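# Find the underweight check weight and place it on the red dish

## Task

Several check weights look identical, but one is far too light. Use the rocker balance to find it: its pointer stays over the white area when both pans hold equal loads and swings over a red area when one side is much heavier. Put that light weight lying flat on the red dish, with the dish upright. No other weight may touch the dish or the light weight, hang over the dish, or lean on either. The arrangement must hold without the robot supporting anything.

## Robot and tools

Robot: two arms, left_arm and right_arm, each with 7 joints and a parallel gripper. Both are in one shared world frame. The origin sits on the table top midway between the arms. +z is up, +x points out across the table, and left_arm is on the +y side. The arm names do not tell you which side of a camera image an arm appears on.

execute_actions takes {"actions": [...]}, a list holding at most one item, plus an optional "pictures" flag (true or false). Pictures are included by default.
- An empty list moves nothing and just returns the current state.
- {"rows": [...], "steps": n} is a motion. n runs from 1 to 15 control steps of 1/30 s each, and defaults to 15. Each row is used for one step. If there are fewer rows than steps, the last row repeats.
- {"steps": n} with no rows is a wait of up to 300 steps. The time you spend replying counts toward it.
- If a call is refused, nothing is sent to the robot.

Each row is 20 numbers, all between -1 and 1, and covers both arms even when only one moves. The first 10 are left_arm: 7 joint values, then gripper position, force_limit and speed. The next 10 are right_arm in the same order.

Joint values are offsets, not poses. They are measured from the joint angles in the most recent result that lists them. If no result in this scene has listed them yet, or for later calls within the same reply, they are measured from wherever the arm is when the action begins. They are never measured from the previous row. Sending zeros therefore pulls the arm back to those reference angles; it is not a way to hold still.

Scale of 1.0 per joint: 1.427 rad for waist, shoulder, upper arm roll and elbow; 3.044 rad for forearm roll; 2.596 rad for wrist pitch; 3.91 rad for wrist roll.

Joint ranges in rad, in column order: waist -2.744 to 2.744; shoulder -1.784 to 1.784; upper arm roll -2.901 to 2.901; elbow -3.042 to -0.152; forearm roll -2.807 to 2.807; wrist pitch 0.544 to 4.517; wrist roll -3.016 to 3.016.
- A call is refused if any target lies more than 0.018 rad beyond a range end.
- The true ends may differ from the listed ones by up to 0.018 rad either way.
- A target beyond a true end is cut off at that end. The result then says "joint sent to its limit", possibly about an earlier action that is still running. If that message is missing, it does not prove there is more room.

Speed caps on each step:
- Each joint's target may lead its measured angle by at most 0.248 rad (first four joints), 0.677 (forearm roll), 0.715 (wrist pitch) or 1.54 (wrist roll).
- If the targets would put the gripper more than 70 mm from where it is now, all of that arm's targets are scaled back.
- Large moves therefore take several calls.

Gripper values are absolute settings, not offsets.
- position: +1 is fully open (140 mm); about -0.8 brings the pads together; -1 closes until something blocks the fingers.
- force_limit: about 14 N at -1, 60 N at 0 and 107 N at +1, for parts up to 40 mm wide.
- speed: about 30 mm/s at -1, 140 at 0 and 250 at +1.
- To leave a gripper unchanged, repeat its last three numbers. A 0 in those slots is a real command.
- To grip, send -1 and check that object_status is 2.
- object_status codes: 0 moving; 1 blocked while opening; 2 blocked while closing; 3 reached the target or pads touching (a thin item may still be held).
- To squeeze harder while gripping, raise force_limit and also change position slightly, for example from -1 to -0.98.
- position_measured is in counts: 3 is fully open and 230 is pads together. It is not linear in mm.
- Closing pushes the fingertips about 24 mm farther from the arm, so leave that much clearance above a surface.

Result lines:
- The state line gives each gripper's end_effector_position (metres, world frame) and end_effector_quat_wxyz. The reported position can be off, more so at long reach.
- That point is between the closed pads. Fingers point along the gripper's +z and open along its y. Fingertips extend about 33 mm beyond the point when closed and 9 mm when fully open.
- Joint positions and Joint velocities list one block per arm, in column order (rad, rad/s).
- "joint command not followed" means a clearance check changed or blocked some joint targets; the rest of the row still ran.
- HELD marks steps where some or all of your row was not sent.
- MOTOR HOT warns of overheating. Holding loads, even while you think, heats motors. An OVER-TEMPERATURE FAULT brakes that arm until it cools.

Between calls, the arms keep heading for the last row sent. They stop once everything is nearly still, or once any step is HELD. Unfinished finger motion continues regardless.

Faults:
- An arm freezes for 10 s and skips the rest of the call if a joint torque hits its limit. Limits in N m: waist 35, shoulder 35, upper arm roll 32, elbow 30, forearm roll 12, wrist pitch 12, wrist roll 12.
- The same happens if an outside force on the arm, tool or held object reaches 40 N. A held object's weight counts toward this.

Avoid pressing hard, slamming, dropping or letting things slip, and any collision between the arms. Never let anything leave the table. Brief tugs on held parts or nudges to loose objects may happen without warning.

zoom_image: {"camera": name, "region": [x0, y0, x1, y1]} in pixels, from the top-left corner, at most 504 by 504. It enlarges part of that camera's latest image.

Cameras: cam_high and cam_low are 896x504; cam_left_wrist and cam_right_wrist are 504x504 fisheye. Calibration (K, distortion, T_world_to_cam) is supplied and is only approximate. Results list any camera whose numbers changed.

finished_scene: {"scene": n} ends the current scene, which cannot be undone, and reports success. Only call it after the weights rest on their own. Replying without a tool call also ends the run.

Suggested order: find the balance pointer and colour fields. Compare weights on the pans until the pointer shows an imbalance, and isolate the light one. Lift it gently and set it flat on the upright red dish. Keep the other weights clear, open the gripper and withdraw, then look again before finishing.

Each tool is called after ">>>" as name(argument=value, ...), one argument or row to a line, values as JSON.

## Session

>>> execute_actions(
  actions=[],
)

Scene clock: 0.00 s of 7600.00 s.
left_arm: end_effector_position=(+0.5941, +0.6115, +0.1944) position_measured=3 object_status=3 end_effector_quat_wxyz=(+0.008, +0.141, +0.640, +0.756) | right_arm: end_effector_position=(+0.3474, -0.2440, +0.3558) position_measured=3 object_status=3 end_effector_quat_wxyz=(-0.332, +0.921, +0.101, +0.177)
Joint positions: left_arm=[-0.236  0.769 -0.03  -1.808  1.61   1.402  0.778] | right_arm=[ 0.016 -1.081 -0.346 -2.753  0.471  1.776 -2.133]
Joint velocities: left_arm=[ 0.    -0.     0.     0.001 -0.    -0.     0.001] | right_arm=[-0.001 -0.     0.     0.001  0.001 -0.     0.   ]
camera_calibration (this result's frames):
cam_left_wrist: T_world_to_cam=[[0.185707, -0.202538, 0.961505, -0.17105], [0.811723, -0.519811, -0.266275, -0.083622], [0.553732, 0.829924, 0.0678724, -0.665609], [0, 0, 0, 1]] pos_world=[0.468212, 0.474293, 0.187376]
cam_right_wrist: T_world_to_cam=[[0.164605, -0.77997, -0.603781, -0.0409953], [-0.983366, -0.177426, -0.0388888, 0.33129], [-0.076794, 0.600138, -0.796201, 0.642386], [0, 0, 0, 1]] pos_world=[0.381859, -0.358716, 0.4996]

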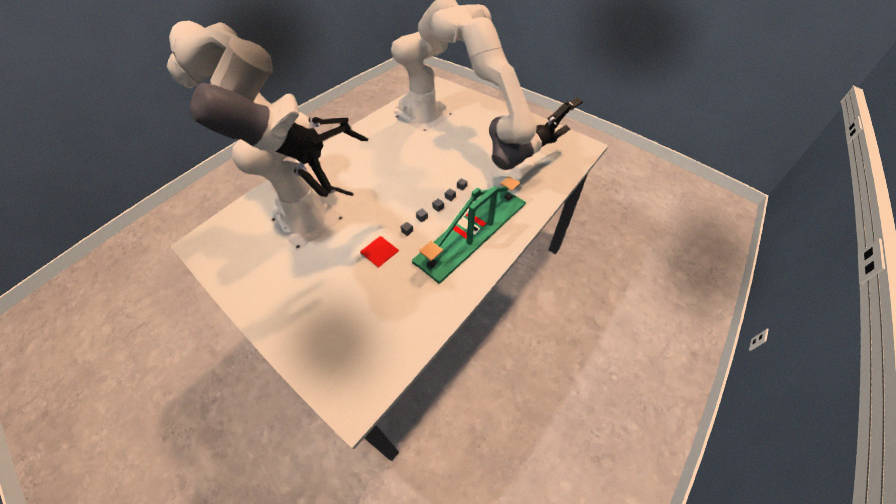

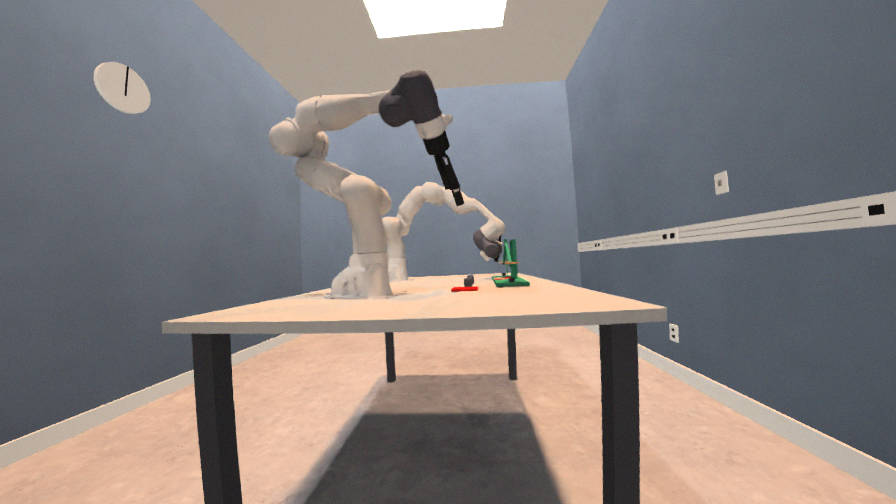

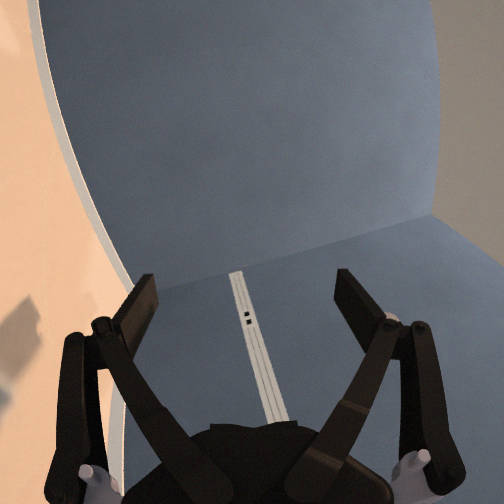

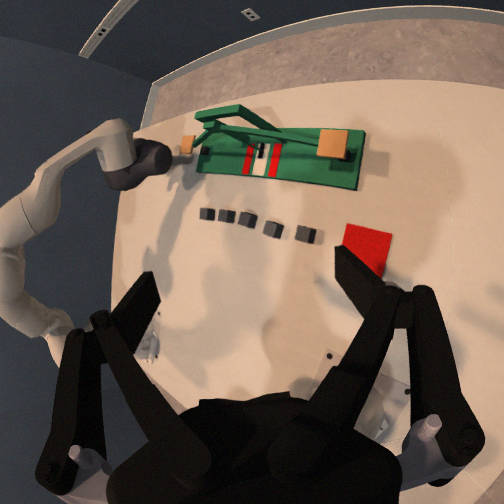

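>>> zoom_image(
  camera="cam_high",
  region=[340, 160, 540, 300],
)

>>> zoom_image(
  camera="cam_right_wrist",
  region=[170, 90, 410, 290],
)

Region (340, 160, 540, 300) of cam_high's 896x504 image, scaled by 2.520, with more detail than that image has; it fills the top 353 rows of this view, and the rest is white.

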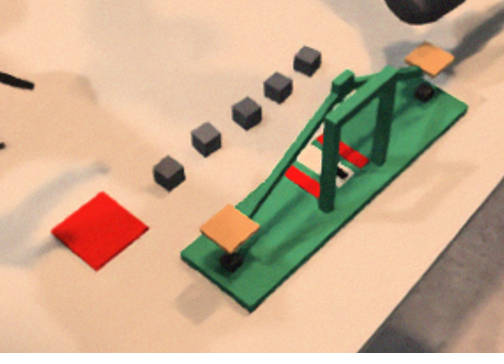

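Region (170, 90, 410, 290) of cam_right_wrist's 504x504 image, scaled by 2.100, with more detail than that image has.

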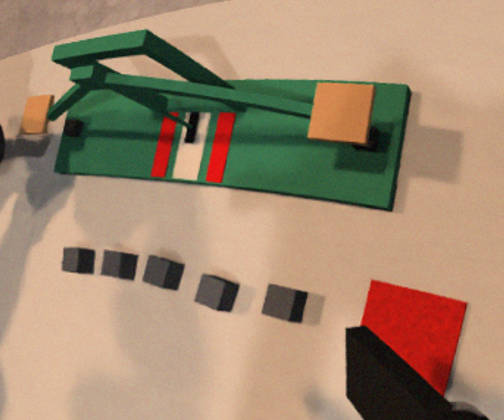

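>>> execute_actions(
  actions=[
    {"rows":[
[0,-0.0047,0,0,0,0,0.08,0,-0.4,0, 0.0008,0.0010,0.0005,0,-0.0010,0.0015,0.10,0,-0.4,0],
[0,-0.0140,0,0,0,0,0.16,0,-0.4,0, 0.0032,0.0040,0.0019,0,-0.0030,0.0045,0.20,0,-0.4,0],
[0,-0.0280,0,0,0,0,0.24,0,-0.4,0, 0.0072,0.0090,0.0044,0.0005,-0.0060,0.0085,0.30,0,-0.4,0],
[0,-0.0467,0,0,0,0,0.32,0,-0.4,0, 0.0132,0.0165,0.0080,0.0009,-0.0095,0.0135,0.40,0,-0.4,0],
[0,-0.0700,0,0,0,0,0.40,0,-0.4,0, 0.0204,0.0255,0.0124,0.0014,-0.0135,0.0195,0.50,0,-0.4,0],
[0,-0.0980,0,0,-0.005,0.003,0.459,0,-0.4,0, 0.0292,0.0365,0.0177,0.0021,-0.0185,0.0260,0.60,0,-0.4,0],
[0,-0.1307,0,0,-0.010,0.007,0.459,0,-0.4,0, 0.0399,0.0500,0.0243,0.0028,-0.0240,0.0335,0.6708,0,-0.4,0],
[0,-0.1634,0,0,-0.020,0.013,0.459,0,-0.4,0, 0.0523,0.0654,0.0318,0.0037,-0.0300,0.0420,0.6708,0,-0.4,0],
[0,-0.1961,0,0,-0.033,0.022,0.459,0,-0.4,0, 0.0659,0.0824,0.0400,0.0047,-0.0365,0.0510,0.6708,0,-0.4,0],
[-0.002,-0.2288,0,0,-0.048,0.032,0.459,0,-0.4,0, 0.0815,0.1019,0.0495,0.0058,-0.0435,0.0610,0.6708,0,-0.4,0],
[-0.006,-0.2615,0.002,0,-0.065,0.043,0.459,0,-0.4,0, 0.0987,0.1234,0.0599,0.0070,-0.0510,0.0720,0.6708,0,-0.4,0],
[-0.012,-0.2941,0.004,-0.003,-0.083,0.055,0.459,0,-0.4,0, 0.1174,0.1469,0.0713,0.0083,-0.0590,0.0835,0.6708,0,-0.4,0],
[-0.020,-0.3268,0.007,-0.008,-0.102,0.068,0.459,0,-0.4,0, 0.1378,0.1724,0.0837,0.0098,-0.0680,0.0960,0.6708,0,-0.4,0],
[-0.030,-0.3595,0.010,-0.015,-0.122,0.081,0.459,0,-0.4,0, 0.1598,0.1998,0.0970,0.0113,-0.0770,0.1090,0.6708,0,-0.4,0],
[-0.2141,-0.4669,0.021,-0.2858,-0.5289,0.3531,0.459,0,-0.4,0, 0.3994,0.4996,0.2425,0.0283,-0.1547,0.2190,0.6708,0,-0.4,0]
],"steps":15},
  ],
  pictures=false,
)

>>> execute_actions(
  actions=[
    {"steps":45},
  ],
)

Scene clock: 102.33 s of 7600.00 s.
left_arm: end_effector_position=(+0.5837, +0.5918, +0.3754) position_measured=108 object_status=0 end_effector_quat_wxyz=(-0.288, +0.437, +0.621, +0.583) | right_arm: end_effector_position=(+0.3802, -0.2336, +0.2670) position_measured=108 object_status=0 end_effector_quat_wxyz=(-0.184, +0.752, -0.627, -0.091)
Joint positions: left_arm=[-0.263  0.317 -0.015 -1.817  1.363  1.525  2.063] | right_arm=[ 0.219 -0.831 -0.214 -2.733  0.269  1.987 -0.312]
Joint velocities: left_arm=[-0.334 -0.997  0.093 -0.086 -0.794  0.651  0.283] | right_arm=[ 1.358  1.473  1.369  0.279 -1.377  1.417  1.681]
Steps of this call (steps 1 to 90: nothing new was sent; then 98.83 s passed at rest; steps 91 to 105: all 15 steps of this action). Readings (joint positions | what the end effector reports):
91: left_arm=[-0.236 0.769 -0.030 -1.808 1.610 1.402 0.805] | right_arm=[0.016 -1.081 -0.346 -2.753 0.471 1.777 -2.098] | left_arm position_measured=3 object_status=0 | right_arm position_measured=3 object_status=0
92: left_arm=[-0.236 0.767 -0.030 -1.809 1.610 1.402 0.863] | right_arm=[0.017 -1.081 -0.346 -2.753 0.470 1.778 -2.027] | left_arm position_measured=9 object_status=0 | right_arm position_measured=9 object_status=0
94: left_arm=[-0.236 0.751 -0.030 -1.813 1.610 1.402 1.054] | right_arm=[0.022 -1.074 -0.343 -2.752 0.462 1.786 -1.788] | left_arm position_measured=24 object_status=0 | right_arm position_measured=24 object_status=0
98: left_arm=[-0.236 0.646 -0.030 -1.818 1.590 1.412 1.561] | right_arm=[0.058 -1.029 -0.322 -2.749 0.424 1.824 -1.160] | left_arm position_measured=55 object_status=0 | right_arm position_measured=55 object_status=0
105: the state above

Scene clock: 103.83 s of 7600.00 s.
left_arm: end_effector_position=(+0.3959, +0.1742, +0.1185) position_measured=129 object_status=3 end_effector_quat_wxyz=(-0.006, +0.693, +0.721, +0.001) | right_arm: end_effector_position=(+0.3871, -0.1259, +0.1294) position_measured=129 object_status=3 end_effector_quat_wxyz=(+0.001, +0.709, -0.705, -0.002)
Joint positions: left_arm=[-0.54   0.105 -0.001 -2.214  0.007  2.308  2.528] | right_arm=[ 0.584 -0.369 -0.001 -2.714  0.004  2.342  0.477]
Joint velocities: left_arm=[-0.001  0.     0.001 -0.002 -0.031  0.051  0.133] | right_arm=[ 0.     0.001  0.002 -0.     0.     0.     0.023]
Steps of this call (steps 1 to 45: the robot went on to your last target). Readings (joint positions | what the end effector reports):
1: left_arm=[-0.275 0.289 -0.013 -1.823 1.335 1.548 2.072] | right_arm=[0.271 -0.779 -0.169 -2.724 0.226 2.032 -0.256] | left_arm position_measured=115 object_status=0 | right_arm position_measured=115 object_status=0
2: left_arm=[-0.288 0.270 -0.011 -1.832 1.308 1.570 2.081] | right_arm=[0.325 -0.726 -0.132 -2.718 0.189 2.072 -0.203] | left_arm position_measured=123 object_status=0 | right_arm position_measured=123 object_status=0
4: left_arm=[-0.314 0.244 -0.010 -1.853 1.254 1.613 2.098] | right_arm=[0.430 -0.617 -0.077 -2.712 0.132 2.138 -0.106] | left_arm position_measured=129 object_status=0 | right_arm position_measured=129 object_status=0
8: left_arm=[-0.362 0.212 -0.010 -1.905 1.143 1.697 2.130] | right_arm=[0.558 -0.411 -0.012 -2.715 0.050 2.245 0.092] | left_arm position_measured=129 object_status=0 | right_arm position_measured=129 object_status=0
45: the state above
camera_calibration (this result's frames):
cam_left_wrist: T_world_to_cam=[[0.999804, 0.0167213, 0.0105554, -0.397659], [0.0119983, -0.937292, 0.348338, 0.146231], [0.0157182, -0.348143, -0.93731, 0.349598], [0, 0, 0, 1]] pos_world=[0.390331, 0.265421, 0.280941]
cam_right_wrist: T_world_to_cam=[[-0.990432, 0.134112, 0.0325389, 0.387731], [0.137109, 0.929478, 0.34245, 0.0387641], [0.0156825, 0.343635, -0.938973, 0.344772], [0, 0, 0, 1]] pos_world=[0.373299, -0.206505, 0.29784]

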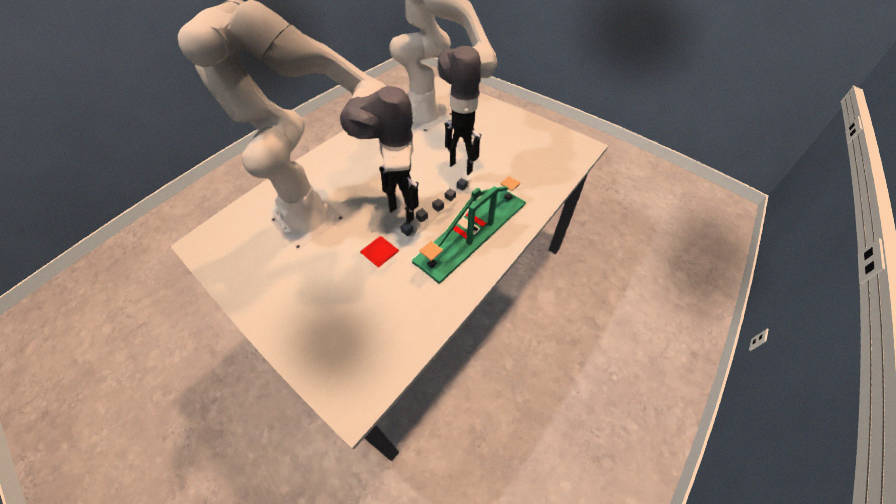

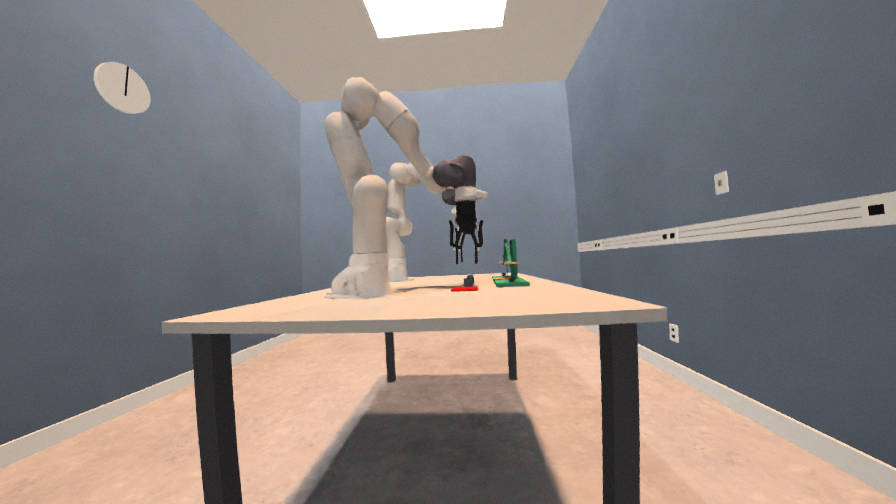

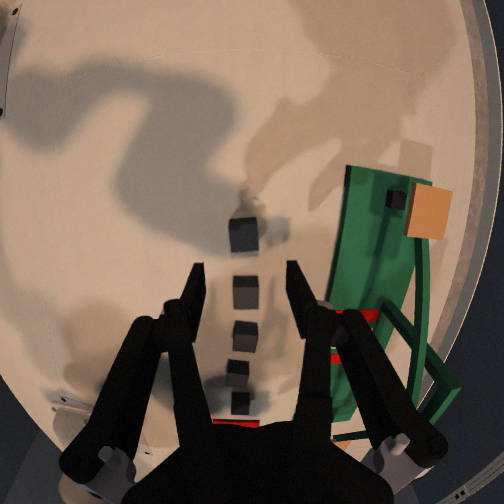

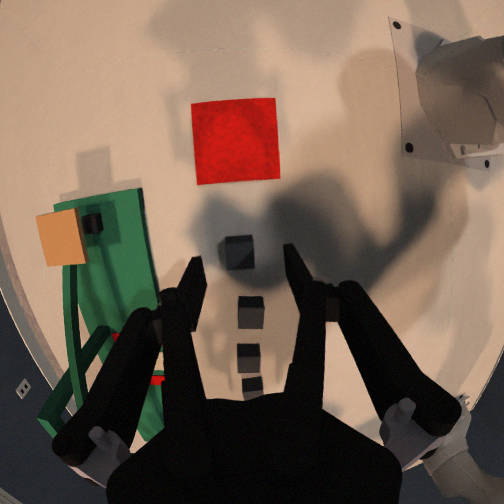

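>>> execute_actions(
  actions=[],
)

>>> zoom_image(
  camera="cam_left_wrist",
  region=[170, 190, 330, 330],
)

>>> zoom_image(
  camera="cam_right_wrist",
  region=[170, 200, 330, 340],
)

Scene clock: 105.77 s of 7600.00 s.
left_arm: end_effector_position=(+0.3977, +0.1724, +0.1191) position_measured=129 object_status=3 end_effector_quat_wxyz=(-0.002, +0.707, +0.708, +0.001) | right_arm: end_effector_position=(+0.3871, -0.1259, +0.1295) position_measured=129 object_status=3 end_effector_quat_wxyz=(+0.001, +0.707, -0.707, -0.002)
Joint positions: left_arm=[-0.54   0.105 -0.001 -2.214  0.003  2.316  2.568] | right_arm=[ 0.584 -0.369 -0.001 -2.714  0.004  2.342  0.484]
Joint velocities: left_arm=[ 0.001  0.001 -0.001 -0.001 -0.    -0.     0.002] | right_arm=[ 0.    -0.001  0.     0.     0.001 -0.001 -0.   ]
Steps of this call (steps 1 to 30: the robot went on to your last target; steps 31 to 58: nothing new was sent). Readings (joint positions | what the end effector reports):
1: left_arm=[-0.540 0.105 -0.001 -2.214 0.006 2.309 2.532] | right_arm=[0.584 -0.369 -0.001 -2.714 0.004 2.342 0.478] | left_arm position_measured=129 object_status=3 | right_arm position_measured=129 object_status=3
2: left_arm=[-0.540 0.105 -0.001 -2.214 0.005 2.311 2.536] | right_arm=[0.584 -0.369 -0.001 -2.714 0.004 2.342 0.479] | left_arm position_measured=129 object_status=3 | right_arm position_measured=129 object_status=3
4: left_arm=[-0.540 0.105 -0.001 -2.214 0.004 2.312 2.542] | right_arm=[0.584 -0.369 -0.001 -2.714 0.004 2.342 0.480] | left_arm position_measured=129 object_status=3 | right_arm position_measured=129 object_status=3
8: left_arm=[-0.540 0.105 -0.001 -2.214 0.003 2.314 2.552] | right_arm=[0.584 -0.369 -0.001 -2.714 0.004 2.342 0.481] | left_arm position_measured=129 object_status=3 | right_arm position_measured=129 object_status=3
58: the state above
All arms were judged still, so your last target was given up. Only a new action makes them travel on or press farther. Fingers that are still opening or closing keep moving.
camera_calibration (this result's frames):
cam_left_wrist: T_world_to_cam=[[0.99966, -0.0208907, 0.0156093, -0.393479], [-0.0250698, -0.93468, 0.354606, 0.157868], [0.00718169, -0.354877, -0.934885, 0.353738], [0, 0, 0, 1]] pos_world=[0.394763, 0.26487, 0.280866]
cam_right_wrist: T_world_to_cam=[[-0.989521, 0.140717, 0.032364, 0.388284], [0.143246, 0.928529, 0.342513, 0.036201], [0.0181464, 0.34356, -0.938955, 0.343821], [0, 0, 0, 1]] pos_world=[0.37279, -0.206375, 0.297866]

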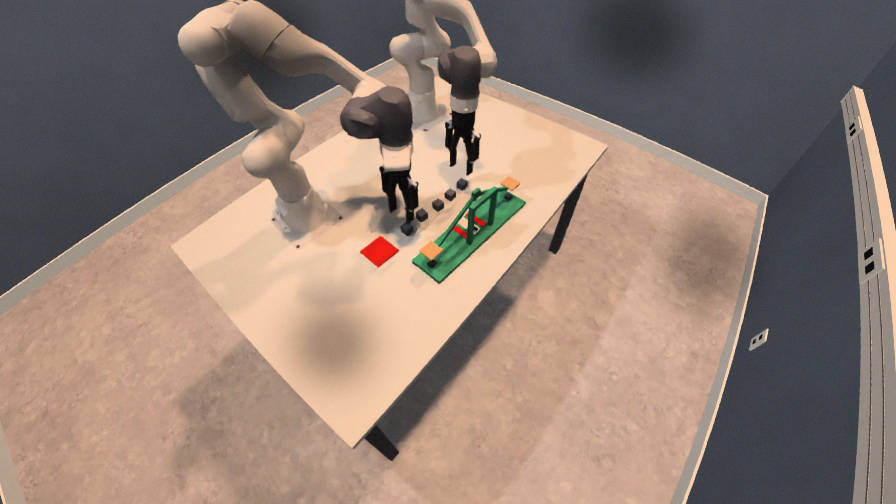

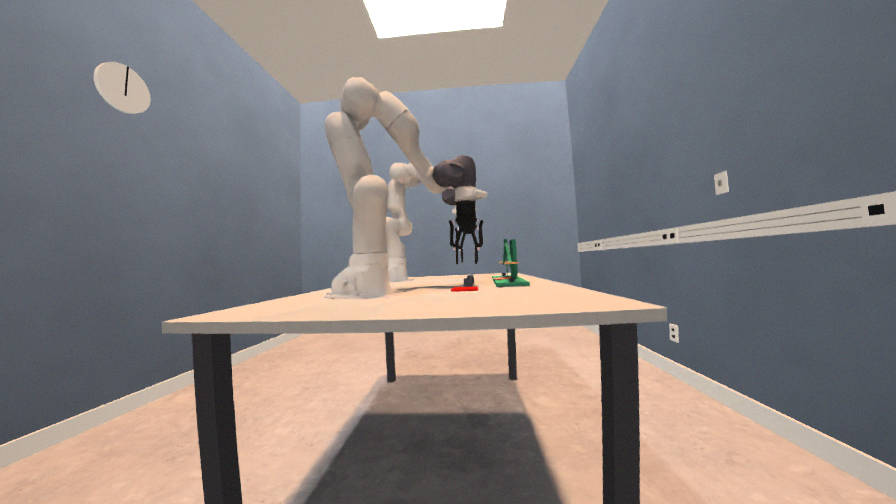

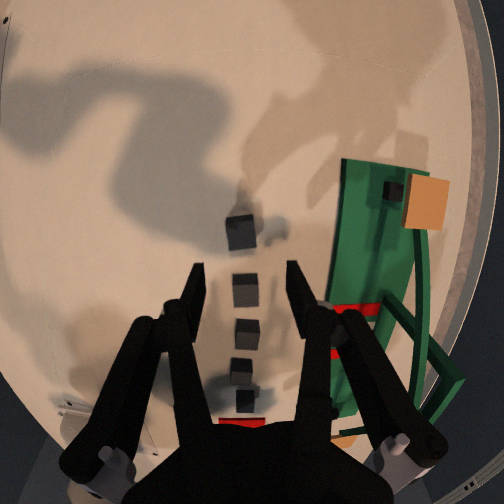

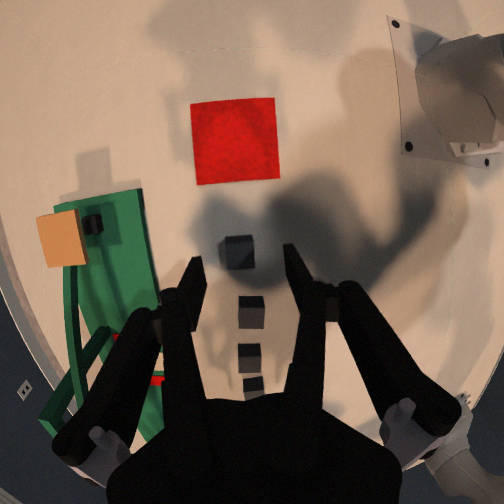

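Region (170, 190, 330, 330) of cam_left_wrist's 504x504 image, scaled by 3.150, with more detail than that image has; it fills the top 441 rows of this view, and the rest is white.

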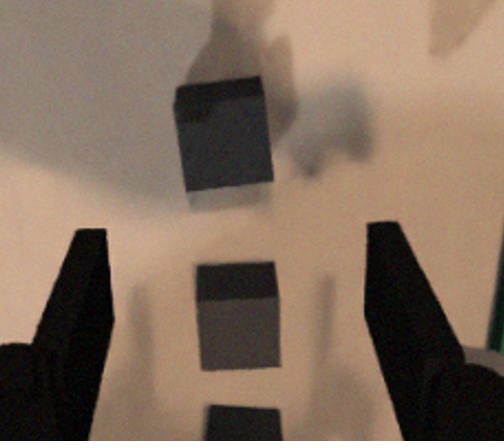

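Region (170, 200, 330, 340) of cam_right_wrist's 504x504 image, scaled by 3.150, with more detail than that image has; it fills the top 441 rows of this view, and the rest is white.

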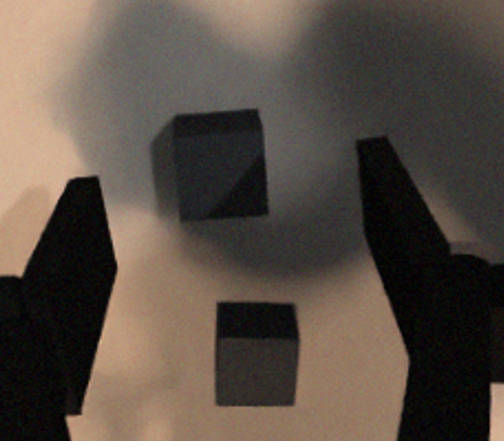

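>>> zoom_image(
  camera="cam_left_wrist",
  region=[330, 140, 470, 260],
)

>>> zoom_image(
  camera="cam_right_wrist",
  region=[20, 170, 160, 290],
)

>>> zoom_image(
  camera="cam_right_wrist",
  region=[170, 80, 310, 200],
)

Region (330, 140, 470, 260) of cam_left_wrist's 504x504 image, scaled by 3.600, with more detail than that image has; it fills the top 432 rows of this view, and the rest is white.

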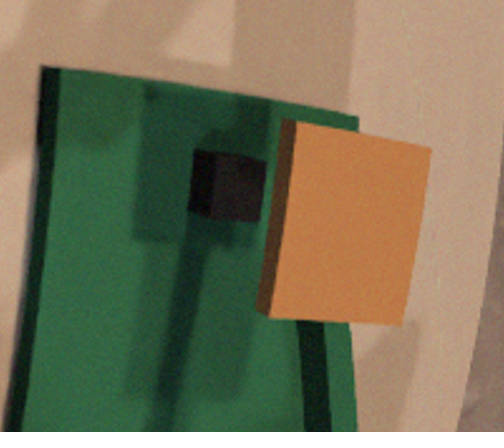

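Region (20, 170, 160, 290) of cam_right_wrist's 504x504 image, scaled by 3.600, with more detail than that image has; it fills the top 432 rows of this view, and the rest is white.

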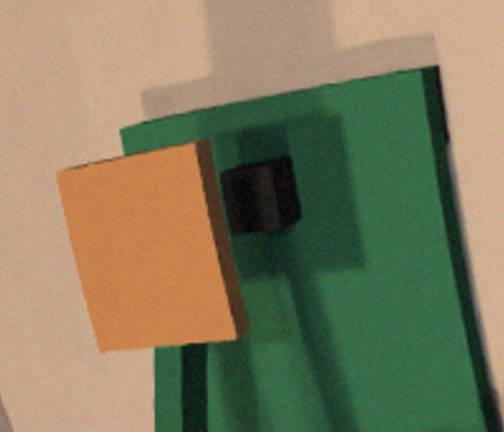

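Region (170, 80, 310, 200) of cam_right_wrist's 504x504 image, scaled by 3.600, with more detail than that image has; it fills the top 432 rows of this view, and the rest is white.

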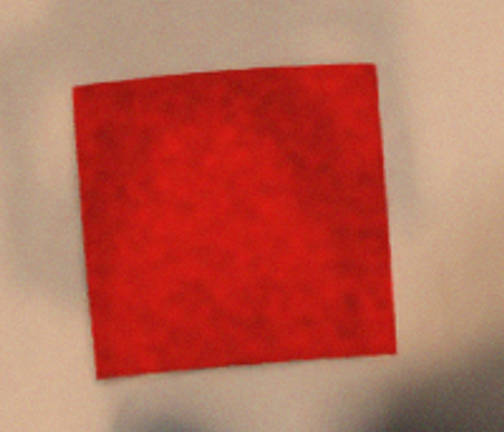

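>>> execute_actions(
  actions=[
    {"rows":[
[0.0002,0.0014,0,-0.0008,-0.001,0.0067,-0.011,0,-0.4,0, 0.0003,0.0026,0,-0.0002,-0.001,0.0086,0.009,0,-0.4,0],
[0.0006,0.0054,0,-0.0029,-0.001,0.0147,-0.022,0,-0.4,0, 0.0012,0.0099,0,-0.0009,-0.001,0.0191,0.018,0,-0.4,0],
[0.0013,0.0116,0,-0.0062,-0.001,0.0237,-0.0335,0,-0.4,0, 0.0025,0.0211,0,-0.0020,-0.001,0.0306,0.0272,0,-0.4,0],
[0.0023,0.0195,0,-0.0104,-0.001,0.0335,-0.0335,0,-0.4,0, 0.0043,0.0355,0,-0.0033,-0.001,0.0434,0.0272,0,-0.4,0],
[0.0035,0.0287,0,-0.0154,-0.001,0.0435,-0.0335,0,-0.4,0, 0.0063,0.0523,0,-0.0049,-0.001,0.0564,0.0272,0,-0.4,0],
[0.0048,0.0387,0,-0.0208,-0.001,0.0533,-0.0335,0,-0.4,0, 0.0085,0.0706,0,-0.0067,-0.001,0.0690,0.0272,0,-0.4,0],
[0.0062,0.0492,0,-0.0264,-0.001,0.0626,-0.0335,0,-0.4,0, 0.0108,0.0896,0,-0.0085,-0.001,0.0811,0.0272,0,-0.4,0],
[0.0075,0.0596,0,-0.0319,-0.001,0.0711,-0.0335,0,-0.4,0, 0.0130,0.1086,0,-0.0102,-0.001,0.0921,0.0272,0,-0.4,0],
[0.0088,0.0696,0,-0.0373,-0.001,0.0791,-0.0335,0,-0.4,0, 0.0152,0.1269,0,-0.0120,-0.001,0.1025,0.0272,0,-0.4,0],
[0.0100,0.0788,0,-0.0423,-0.001,0.0859,-0.0335,0,-0.4,0, 0.0175,0.1437,0,-0.0136,-0.001,0.1112,0.0272,0,-0.4,0],
[0.0110,0.0867,0,-0.0465,-0.001,0.0901,-0.0335,0,-0.4,0, 0.0195,0.1581,0,-0.0149,-0.001,0.1166,0.0272,0,-0.4,0],
[0.0118,0.0929,0,-0.0498,-0.001,0.0926,-0.0335,0,-0.4,0, 0.0210,0.1693,0,-0.0160,-0.001,0.1199,0.0272,0,-0.4,0],
[0.0123,0.0968,0,-0.0519,-0.001,0.0918,-0.030,-1,-0.4,-0.5, 0.0220,0.1765,0,-0.0166,-0.001,0.1188,0.025,-1,-0.4,-0.5],
[0.0125,0.0983,0,-0.0527,-0.001,0.0884,-0.026,-1,-0.4,-0.5, 0.0225,0.1792,0,-0.0169,-0.001,0.1145,0.022,-1,-0.4,-0.5],
[0.0125,0.0983,0,-0.0527,-0.001,0.0846,-0.0239,-1,-0.4,-0.5, 0.0225,0.1792,0,-0.0169,-0.001,0.1095,0.0194,-1,-0.4,-0.5]
],"steps":15},
  ],
  pictures=false,
)

>>> execute_actions(
  actions=[
    {"steps":15},
  ],
  pictures=false,
)

>>> execute_actions(
  actions=[
    {"rows":[
[0,0,0,0.0022,0,-0.0139,0.0205,-1,-0.4,-0.5, 0,-0.0006,0,0.0017,0,-0.0143,-0.013,-1,-0.4,-0.5],
[0,0,0,0.0085,0,-0.0220,0.041,-1,-0.4,-0.5, 0,-0.0021,0,0.0067,0,-0.0223,-0.026,-1,-0.4,-0.5],
[0.0012,0,0,0.0185,0,-0.0316,0.061,-1,-0.4,-0.5, -0.0016,-0.0044,0,0.0145,0,-0.0316,-0.039,-1,-0.4,-0.5],
[0.0048,0,0,0.0319,0,-0.0428,0.082,-1,-0.4,-0.5, -0.0062,-0.0073,0,0.0251,0,-0.0424,-0.052,-1,-0.4,-0.5],
[0.0103,0,0,0.0482,0,-0.0551,0.102,-1,-0.4,-0.5, -0.0135,-0.0105,0,0.0379,0,-0.0539,-0.065,-1,-0.4,-0.5],
[0.0176,0,0,0.0673,0,-0.0678,0.120,-1,-0.4,-0.5, -0.0230,-0.0140,0,0.0529,0,-0.0659,-0.076,-1,-0.4,-0.5],
[0.0263,0,0,0.0885,0,-0.0809,0.120,-1,-0.4,-0.5, -0.0343,-0.0175,0,0.0696,0,-0.0782,-0.076,-1,-0.4,-0.5],
[0.0361,0,0,0.1116,0,-0.0936,0.120,-1,-0.4,-0.5, -0.0472,-0.0207,0,0.0877,0,-0.0905,-0.076,-1,-0.4,-0.5],
[0.0468,0.0008,0,0.1362,0,-0.1059,0.120,-1,-0.4,-0.5, -0.0611,-0.0237,0,0.1070,0,-0.1025,-0.076,-1,-0.4,-0.5],
[0.0580,0.0030,0,0.1619,0,-0.1179,0.120,-1,-0.4,-0.5, -0.0759,-0.0259,0,0.1273,0,-0.1140,-0.076,-1,-0.4,-0.5],
[0.0696,0.0064,0,0.1884,0,-0.1294,0.120,-1,-0.4,-0.5, -0.0910,-0.0275,0,0.1481,0,-0.1248,-0.076,-1,-0.4,-0.5],
[0.0812,0.0111,0,0.2152,0,-0.1398,0.120,-1,-0.4,-0.5, -0.1060,-0.0280,0,0.1692,0,-0.1344,-0.076,-1,-0.4,-0.5],
[0.0924,0.0167,0,0.2420,0,-0.1495,0.120,-1,-0.4,-0.5, -0.1208,-0.0272,0,0.1902,0,-0.1429,-0.076,-1,-0.4,-0.5],
[0.1031,0.0232,0,0.2685,0,-0.1583,0.120,-1,-0.4,-0.5, -0.1347,-0.0249,0,0.2110,0,-0.1502,-0.076,-1,-0.4,-0.5],
[0.1129,0.0304,0,0.2942,0,-0.1660,0.120,-1,-0.4,-0.5, -0.1476,-0.0213,0,0.2313,0,-0.1564,-0.076,-1,-0.4,-0.5]
],"steps":15},
  ],
  pictures=false,
)

>>> execute_actions(
  actions=[
    {"rows":[
[0.0303,0.0221,0,0.0795,0,-0.0482,0.005,-1,-0.4,-0.5, -0.0396,0.0101,0,0.0625,0,-0.0412,-0.003,-1,-0.4,-0.5],
[0.0376,0.0303,0,0.1026,0,-0.0508,0.005,-1,-0.4,-0.5, -0.0491,0.0158,0,0.0807,0,-0.0431,-0.003,-1,-0.4,-0.5],
[0.0431,0.0388,0,0.1239,0,-0.0520,0.005,-1,-0.4,-0.5, -0.0563,0.0222,0,0.0974,0,-0.0431,-0.003,-1,-0.4,-0.5],
[0.0466,0.0474,0,0.1428,0,-0.0520,0.005,-1,-0.4,-0.5, -0.0610,0.0292,0,0.1123,0,-0.0424,-0.003,-1,-0.4,-0.5],
[0.0479,0.0561,0,0.1592,0,-0.0508,0.005,-1,-0.4,-0.5, -0.0626,0.0365,0,0.1251,0,-0.0408,-0.003,-1,-0.4,-0.5],
[0.0479,0.0646,0,0.1726,0,-0.0493,0.005,-1,-0.4,-0.5, -0.0626,0.0441,0,0.1357,0,-0.0389,-0.003,-1,-0.4,-0.5],
[0.0479,0.0728,0,0.1826,0,-0.0478,0.005,-1,-0.4,-0.5, -0.0626,0.0516,0,0.1435,0,-0.0370,-0.003,-1,-0.4,-0.5],
[0.0479,0.0805,0,0.1889,0,-0.0462,0.005,-1,-0.4,-0.5, -0.0626,0.0590,0,0.1485,0,-0.0354,-0.003,-1,-0.4,-0.5],
[0.0479,0.0878,0,0.1911,0,-0.0451,0.005,-1,-0.4,-0.5, -0.0626,0.0659,0,0.1502,0,-0.0343,-0.003,-1,-0.4,-0.5],
[0.0479,0.0942,0,0.1911,0,-0.0443,0.005,-1,-0.4,-0.5, -0.0626,0.0724,0,0.1502,0,-0.0331,-0.003,-1,-0.4,-0.5],
[0.0479,0.0999,0,0.1911,0,-0.0435,0.005,-1,-0.4,-0.5, -0.0626,0.0781,0,0.1502,0,-0.0327,-0.003,-1,-0.4,-0.5],
[0.0479,0.1045,0,0.1911,0,-0.0435,0.005,-1,-0.4,-0.5, -0.0626,0.0828,0,0.1502,0,-0.0327,-0.003,-1,-0.4,-0.5],
[0.0479,0.1080,0,0.1911,0,-0.0435,0.005,-1,-0.4,-0.5, -0.0626,0.0864,0,0.1502,0,-0.0327,-0.003,-1,-0.4,-0.5],
[0.0479,0.1102,0,0.1911,0,-0.0435,0.005,-1,-0.4,-0.5, -0.0626,0.0887,0,0.1502,0,-0.0327,-0.003,-1,-0.4,-0.5],
[0.0479,0.1110,0,0.1911,0,-0.0435,0.005,-1,-0.4,-0.5, -0.0626,0.0896,0,0.1502,0,-0.0327,-0.003,-1,-0.4,-0.5]
],"steps":15},
  ],
  pictures=false,
)

>>> execute_actions(
  actions=[
    {"steps":6},
  ],
)

Scene clock: 226.27 s of 7600.00 s.
left_arm: end_effector_position=(+0.3906, +0.1863, +0.0342) position_measured=137 object_status=0 end_effector_quat_wxyz=(-0.009, +0.668, +0.745, -0.001) | right_arm: end_effector_position=(+0.3888, -0.1132, +0.0479) position_measured=137 object_status=0 end_effector_quat_wxyz=(+0.008, +0.691, -0.723, -0.003)
Joint positions: left_arm=[-0.525  0.24  -0.001 -2.287  0.002  2.508  2.477] | right_arm=[ 0.611 -0.128 -0.001 -2.737  0.003  2.593  0.557]
Joint velocities: left_arm=[ 0.019  0.169  0.001 -0.104 -0.001  0.125  0.001] | right_arm=[ 0.034  0.258 -0.    -0.047 -0.001  0.171  0.   ]
Steps of this call (steps 1 to 90: nothing new was sent; then 117.00 s passed at rest; steps 91 to 105: all 15 steps of this action). Readings (joint positions | what the end effector reports):
91: left_arm=[-0.540 0.105 -0.001 -2.215 0.003 2.318 2.565] | right_arm=[0.584 -0.369 -0.001 -2.714 0.004 2.345 0.487] | left_arm position_measured=129 object_status=3 | right_arm position_measured=129 object_status=3
92: left_arm=[-0.540 0.105 -0.001 -2.215 0.003 2.324 2.557] | right_arm=[0.584 -0.367 -0.001 -2.714 0.003 2.353 0.493] | left_arm position_measured=129 object_status=3 | right_arm position_measured=129 object_status=3
94: left_arm=[-0.540 0.112 -0.001 -2.218 0.003 2.345 2.535] | right_arm=[0.585 -0.351 -0.001 -2.714 0.003 2.380 0.511] | left_arm position_measured=129 object_status=3 | right_arm position_measured=129 object_status=3
98: left_arm=[-0.535 0.153 -0.001 -2.239 0.003 2.413 2.502] | right_arm=[0.594 -0.273 -0.001 -2.719 0.003 2.468 0.537] | left_arm position_measured=129 object_status=3 | right_arm position_measured=129 object_status=3
105: the state above

Scene clock: 226.77 s of 7600.00 s.
left_arm: end_effector_position=(+0.3935, +0.1851, +0.0313) position_measured=188 object_status=0 end_effector_quat_wxyz=(-0.003, +0.667, +0.745, -0.000) | right_arm: end_effector_position=(+0.3926, -0.1101, +0.0448) position_measured=188 object_status=0 end_effector_quat_wxyz=(+0.001, +0.691, -0.722, -0.001)
Joint positions: left_arm=[-0.524  0.246 -0.001 -2.291  0.002  2.531  2.477] | right_arm=[ 0.614 -0.115 -0.001 -2.738  0.003  2.622  0.557]
Joint velocities: left_arm=[ 0.001 -0.001 -0.002 -0.001 -0.     0.004  0.001] | right_arm=[ 0.001  0.001 -0.001  0.    -0.001  0.008  0.001]
Steps of this call (steps 1 to 15: the robot went on to your last target). Readings (joint positions | what the end effector reports):
1: left_arm=[-0.524 0.244 -0.001 -2.289 0.002 2.512 2.477] | right_arm=[0.612 -0.121 -0.001 -2.738 0.003 2.598 0.557] | left_arm position_measured=141 object_status=0 | right_arm position_measured=141 object_status=0
2: left_arm=[-0.524 0.246 -0.001 -2.291 0.002 2.515 2.477] | right_arm=[0.613 -0.117 -0.001 -2.739 0.003 2.602 0.557] | left_arm position_measured=146 object_status=0 | right_arm position_measured=146 object_status=0
4: left_arm=[-0.524 0.247 -0.001 -2.291 0.002 2.521 2.477] | right_arm=[0.613 -0.115 -0.001 -2.739 0.003 2.609 0.557] | left_arm position_measured=155 object_status=0 | right_arm position_measured=155 object_status=0
8: left_arm=[-0.524 0.246 -0.001 -2.291 0.002 2.528 2.477] | right_arm=[0.614 -0.115 -0.001 -2.739 0.003 2.617 0.557] | left_arm position_measured=174 object_status=0 | right_arm position_measured=174 object_status=0
15: the state above

Scene clock: 227.27 s of 7600.00 s.
left_arm: end_effector_position=(+0.4936, +0.2102, +0.1284) position_measured=188 object_status=2 end_effector_quat_wxyz=(-0.002, +0.745, +0.667, -0.001) | right_arm: end_effector_position=(+0.4794, -0.1461, +0.1357) position_measured=188 object_status=2 end_effector_quat_wxyz=(+0.001, +0.710, -0.704, -0.002)
Joint positions: left_arm=[-0.399  0.272 -0.004 -1.952  0.002  2.219  2.82 ] | right_arm=[ 0.449 -0.147  0.001 -2.473  0.003  2.324  0.342]
Joint velocities: left_arm=[ 0.455  0.181  0.042  1.092 -0.    -0.658  0.402] | right_arm=[-0.573  0.006 -0.032  0.857  0.001 -0.607 -0.253]
Steps of this call (steps 1 to 15: all 15 steps of this action). Readings (joint positions | what the end effector reports):
1: left_arm=[-0.524 0.246 -0.001 -2.290 0.002 2.527 2.483] | right_arm=[0.614 -0.115 -0.001 -2.738 0.003 2.617 0.553] | left_arm position_measured=188 object_status=0 | right_arm position_measured=188 object_status=0
2: left_arm=[-0.524 0.246 -0.001 -2.287 0.002 2.518 2.498] | right_arm=[0.614 -0.115 -0.001 -2.736 0.003 2.609 0.545] | left_arm position_measured=188 object_status=2 | right_arm position_measured=188 object_status=2
4: left_arm=[-0.523 0.248 -0.002 -2.274 0.002 2.491 2.546] | right_arm=[0.613 -0.116 -0.001 -2.726 0.003 2.582 0.514] | left_arm position_measured=188 object_status=2 | right_arm position_measured=188 object_status=2
8: left_arm=[-0.501 0.253 -0.005 -2.197 0.002 2.403 2.680] | right_arm=[0.580 -0.127 0.001 -2.665 0.003 2.498 0.430] | left_arm position_measured=188 object_status=2 | right_arm position_measured=188 object_status=2
15: the state above

Scene clock: 227.77 s of 7600.00 s.
left_arm: end_effector_position=(+0.5673, +0.2284, +0.1445) position_measured=188 object_status=2 end_effector_quat_wxyz=(+0.002, +0.725, +0.688, +0.002) | right_arm: end_effector_position=(+0.5483, -0.1696, +0.1614) position_measured=188 object_status=2 end_effector_quat_wxyz=(-0.004, +0.680, -0.733, +0.000)
Joint positions: left_arm=[-0.33   0.422 -0.003 -1.683  0.002  2.111  2.833] | right_arm=[ 0.362 -0.027 -0.001 -2.263  0.003  2.242  0.337]
Joint velocities: left_arm=[ 0.     0.205 -0.005 -0.003  0.    -0.038  0.009] | right_arm=[ 0.     0.172 -0.001 -0.001  0.001 -0.021 -0.004]
Steps of this call (steps 1 to 15: all 15 steps of this action). Readings (joint positions | what the end effector reports):
1: left_arm=[-0.384 0.280 -0.003 -1.915 0.002 2.197 2.823] | right_arm=[0.430 -0.145 0.001 -2.444 0.003 2.305 0.341] | left_arm position_measured=188 object_status=2 | right_arm position_measured=188 object_status=2
2: left_arm=[-0.371 0.289 -0.003 -1.879 0.002 2.178 2.825] | right_arm=[0.414 -0.140 0.000 -2.416 0.003 2.289 0.340] | left_arm position_measured=188 object_status=2 | right_arm position_measured=188 object_status=2
4: left_arm=[-0.349 0.310 -0.002 -1.814 0.002 2.149 2.827] | right_arm=[0.387 -0.127 -0.000 -2.365 0.003 2.265 0.339] | left_arm position_measured=188 object_status=2 | right_arm position_measured=188 object_status=2
8: left_arm=[-0.330 0.356 0.000 -1.717 0.002 2.121 2.830] | right_arm=[0.364 -0.090 -0.001 -2.289 0.003 2.246 0.338] | left_arm position_measured=188 object_status=2 | right_arm position_measured=188 object_status=2
15: the state above

Scene clock: 227.97 s of 7600.00 s.
left_arm: end_effector_position=(+0.5639, +0.2296, +0.1358) position_measured=188 object_status=2 end_effector_quat_wxyz=(-0.005, +0.726, +0.688, -0.002) | right_arm: end_effector_position=(+0.5464, -0.1702, +0.1565) position_measured=188 object_status=2 end_effector_quat_wxyz=(+0.001, +0.680, -0.733, -0.002)
Joint positions: left_arm=[-0.33   0.435 -0.003 -1.683  0.002  2.108  2.834] | right_arm=[ 0.362 -0.018 -0.001 -2.262  0.003  2.24   0.337]
Joint velocities: left_arm=[-0.002 -0.003  0.001  0.011 -0.    -0.002  0.003] | right_arm=[ 0.     0.    -0.001  0.008  0.    -0.    -0.002]
Steps of this call (steps 1 to 6: the robot went on to your last target). Readings (joint positions | what the end effector reports):
1: left_arm=[-0.330 0.428 -0.003 -1.684 0.002 2.110 2.833] | right_arm=[0.362 -0.023 -0.001 -2.263 0.003 2.241 0.337] | left_arm position_measured=188 object_status=2 | right_arm position_measured=188 object_status=2
2: left_arm=[-0.330 0.432 -0.003 -1.684 0.002 2.109 2.834] | right_arm=[0.362 -0.020 -0.001 -2.263 0.003 2.241 0.337] | left_arm position_measured=188 object_status=2 | right_arm position_measured=188 object_status=2
4: left_arm=[-0.330 0.435 -0.003 -1.684 0.002 2.108 2.834] | right_arm=[0.362 -0.018 -0.001 -2.263 0.003 2.240 0.337] | left_arm position_measured=188 object_status=2 | right_arm position_measured=188 object_status=2
6: the state above
camera_calibration (this result's frames):
cam_left_wrist: T_world_to_cam=[[0.99705, -0.0764564, 0.0067948, -0.543195], [-0.0739019, -0.932263, 0.354154, 0.236556], [-0.0207428, -0.353611, -0.935162, 0.403982], [0, 0, 0, 1]] pos_world=[0.567454, 0.321854, 0.297702]
cam_right_wrist: T_world_to_cam=[[-0.976272, 0.213884, 0.0338705, 0.556159], [0.212416, 0.915432, 0.341854, 0.00532294], [0.0421111, 0.340937, -0.939143, 0.368032], [0, 0, 0, 1]] pos_world=[0.526333, -0.249302, 0.324978]

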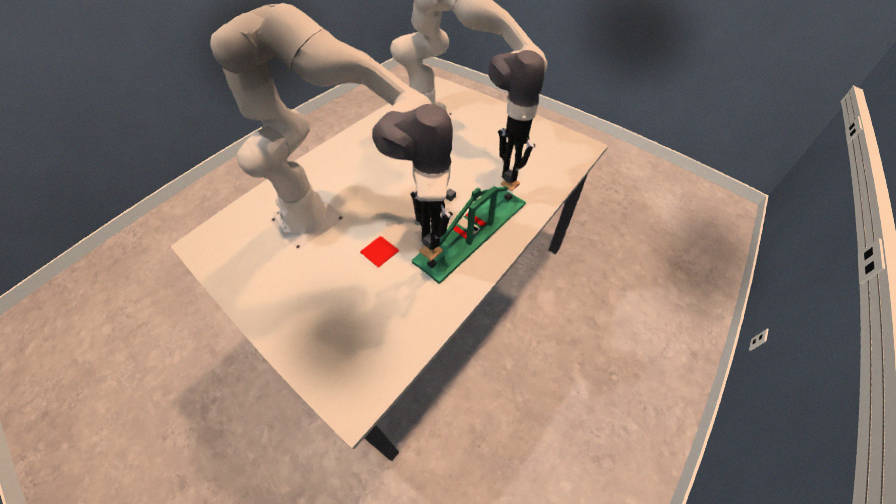

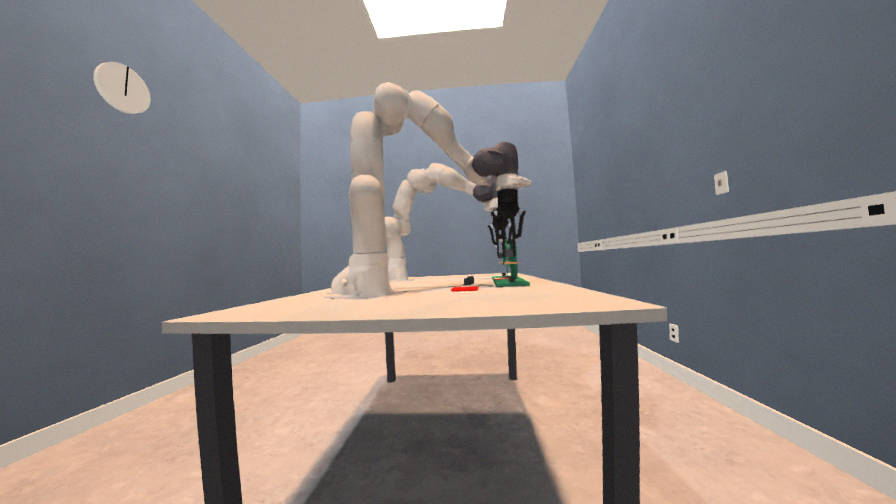

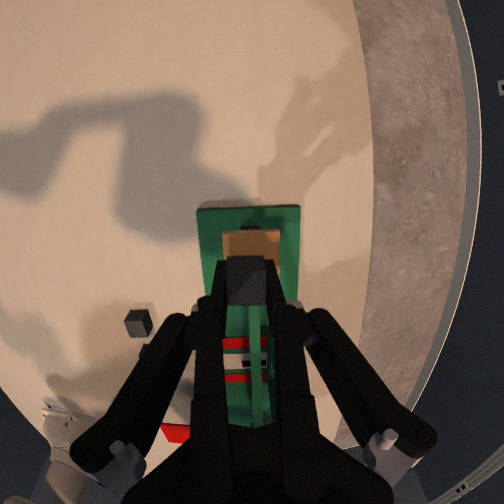

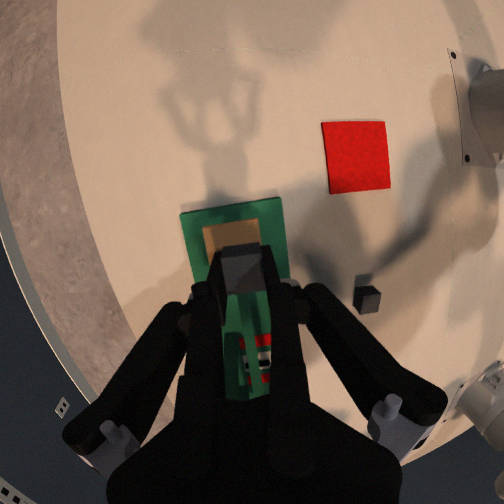

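>>> execute_actions(
  actions=[],
)

Scene clock: 240.47 s of 7600.00 s.
left_arm: end_effector_position=(+0.5644, +0.2292, +0.1371) position_measured=188 object_status=2 end_effector_quat_wxyz=(-0.004, +0.727, +0.687, -0.002) | right_arm: end_effector_position=(+0.5467, -0.1701, +0.1569) position_measured=188 object_status=2 end_effector_quat_wxyz=(+0.001, +0.681, -0.733, -0.002)
Joint positions: left_arm=[-0.33   0.434 -0.003 -1.682  0.002  2.107  2.836] | right_arm=[ 0.362 -0.018 -0.001 -2.261  0.003  2.24   0.336]
Joint velocities: left_arm=[-0.001 -0.    -0.     0.     0.002 -0.001  0.001] | right_arm=[-0.    -0.001  0.001 -0.001  0.001 -0.    -0.   ]
Steps of this call (steps 1 to 30: the robot went on to your last target; steps 31 to 90: nothing new was sent; then 9.50 s passed at rest). Readings (joint positions | what the end effector reports):
1: left_arm=[-0.330 0.435 -0.003 -1.683 0.002 2.108 2.835] | right_arm=[0.362 -0.018 -0.001 -2.262 0.003 2.240 0.337] | left_arm position_measured=188 object_status=2 | right_arm position_measured=188 object_status=2
2: left_arm=[-0.330 0.435 -0.003 -1.683 0.002 2.108 2.835] | right_arm=[0.362 -0.018 -0.001 -2.262 0.003 2.240 0.337] | left_arm position_measured=188 object_status=2 | right_arm position_measured=188 object_status=2
4: left_arm=[-0.330 0.434 -0.003 -1.683 0.002 2.108 2.835] | right_arm=[0.362 -0.018 -0.001 -2.262 0.003 2.240 0.336] | left_arm position_measured=188 object_status=2 | right_arm position_measured=188 object_status=2
8: left_arm=[-0.330 0.434 -0.003 -1.682 0.002 2.107 2.835] | right_arm=[0.362 -0.018 -0.001 -2.262 0.003 2.240 0.336] | left_arm position_measured=188 object_status=2 | right_arm position_measured=188 object_status=2
90: the state above
All arms were judged still, so your last target was given up. Only a new action makes them travel on or press farther. Fingers that are still opening or closing keep moving.
camera_calibration (this result's frames):
cam_left_wrist: T_world_to_cam=[[0.996918, -0.0779802, 0.00862433, -0.543641], [-0.0759617, -0.931882, 0.354719, 0.23685], [-0.0196242, -0.354281, -0.934933, 0.404508], [0, 0, 0, 1]] pos_world=[0.567895, 0.321633, 0.298861]
cam_right_wrist: T_world_to_cam=[[-0.976393, 0.213429, 0.0332242, 0.556586], [0.211754, 0.915463, 0.342179, 0.00536231], [0.0426155, 0.341137, -0.939047, 0.368075], [0, 0, 0, 1]] pos_world=[0.526626, -0.249265, 0.325313]

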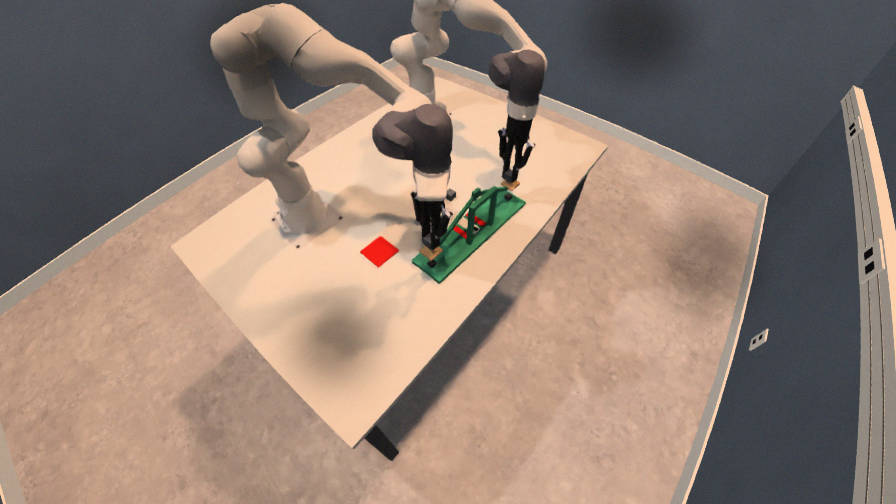

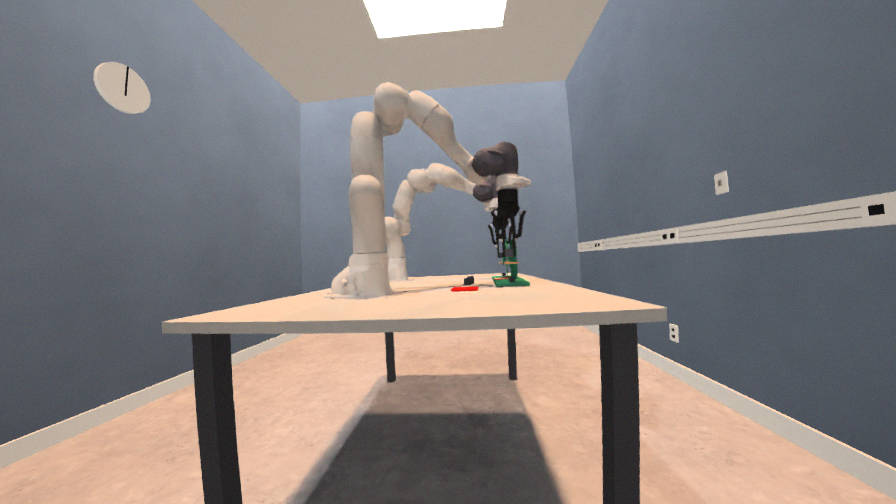

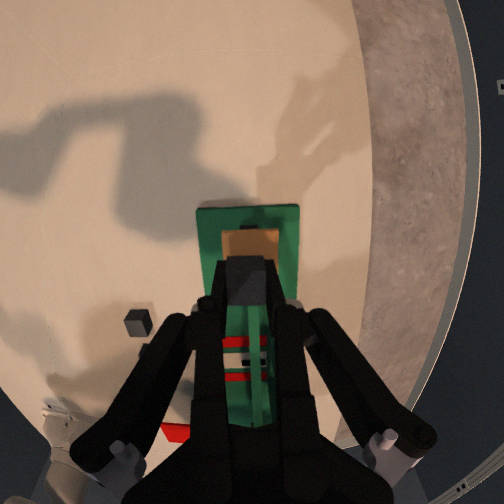

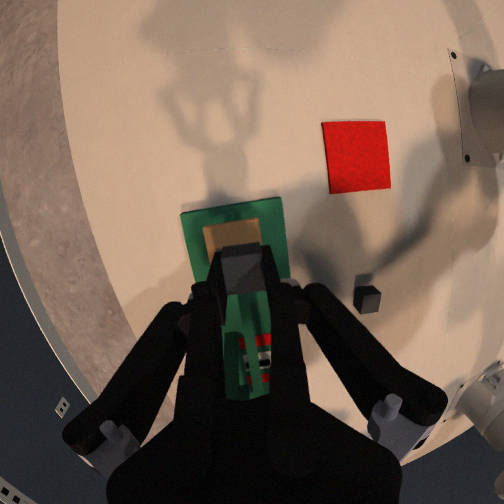

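>>> zoom_image(
  camera="cam_right_wrist",
  region=[170, 180, 310, 320],
)

>>> zoom_image(
  camera="cam_left_wrist",
  region=[180, 190, 320, 330],
)

Region (170, 180, 310, 320) of cam_right_wrist's 504x504 image, scaled by 3.600, with more detail than that image has.

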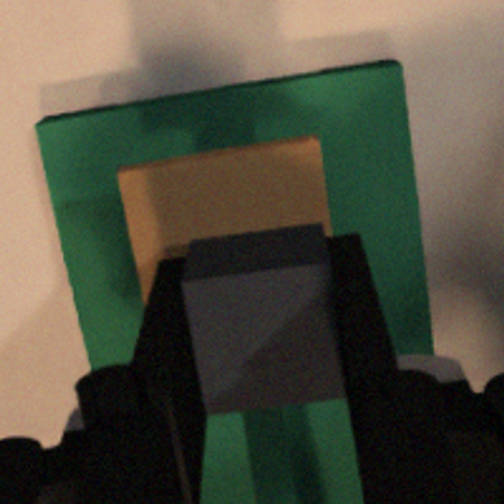

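Region (180, 190, 320, 330) of cam_left_wrist's 504x504 image, scaled by 3.600, with more detail than that image has.

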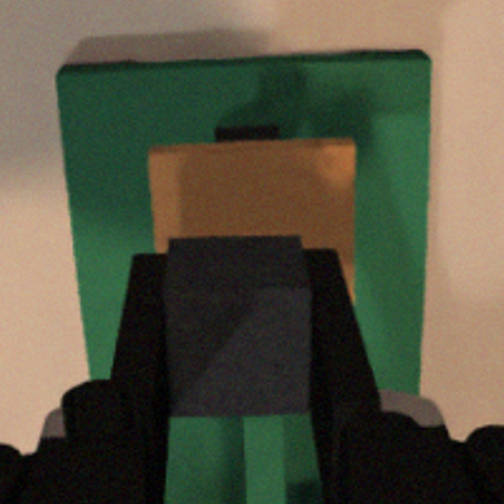

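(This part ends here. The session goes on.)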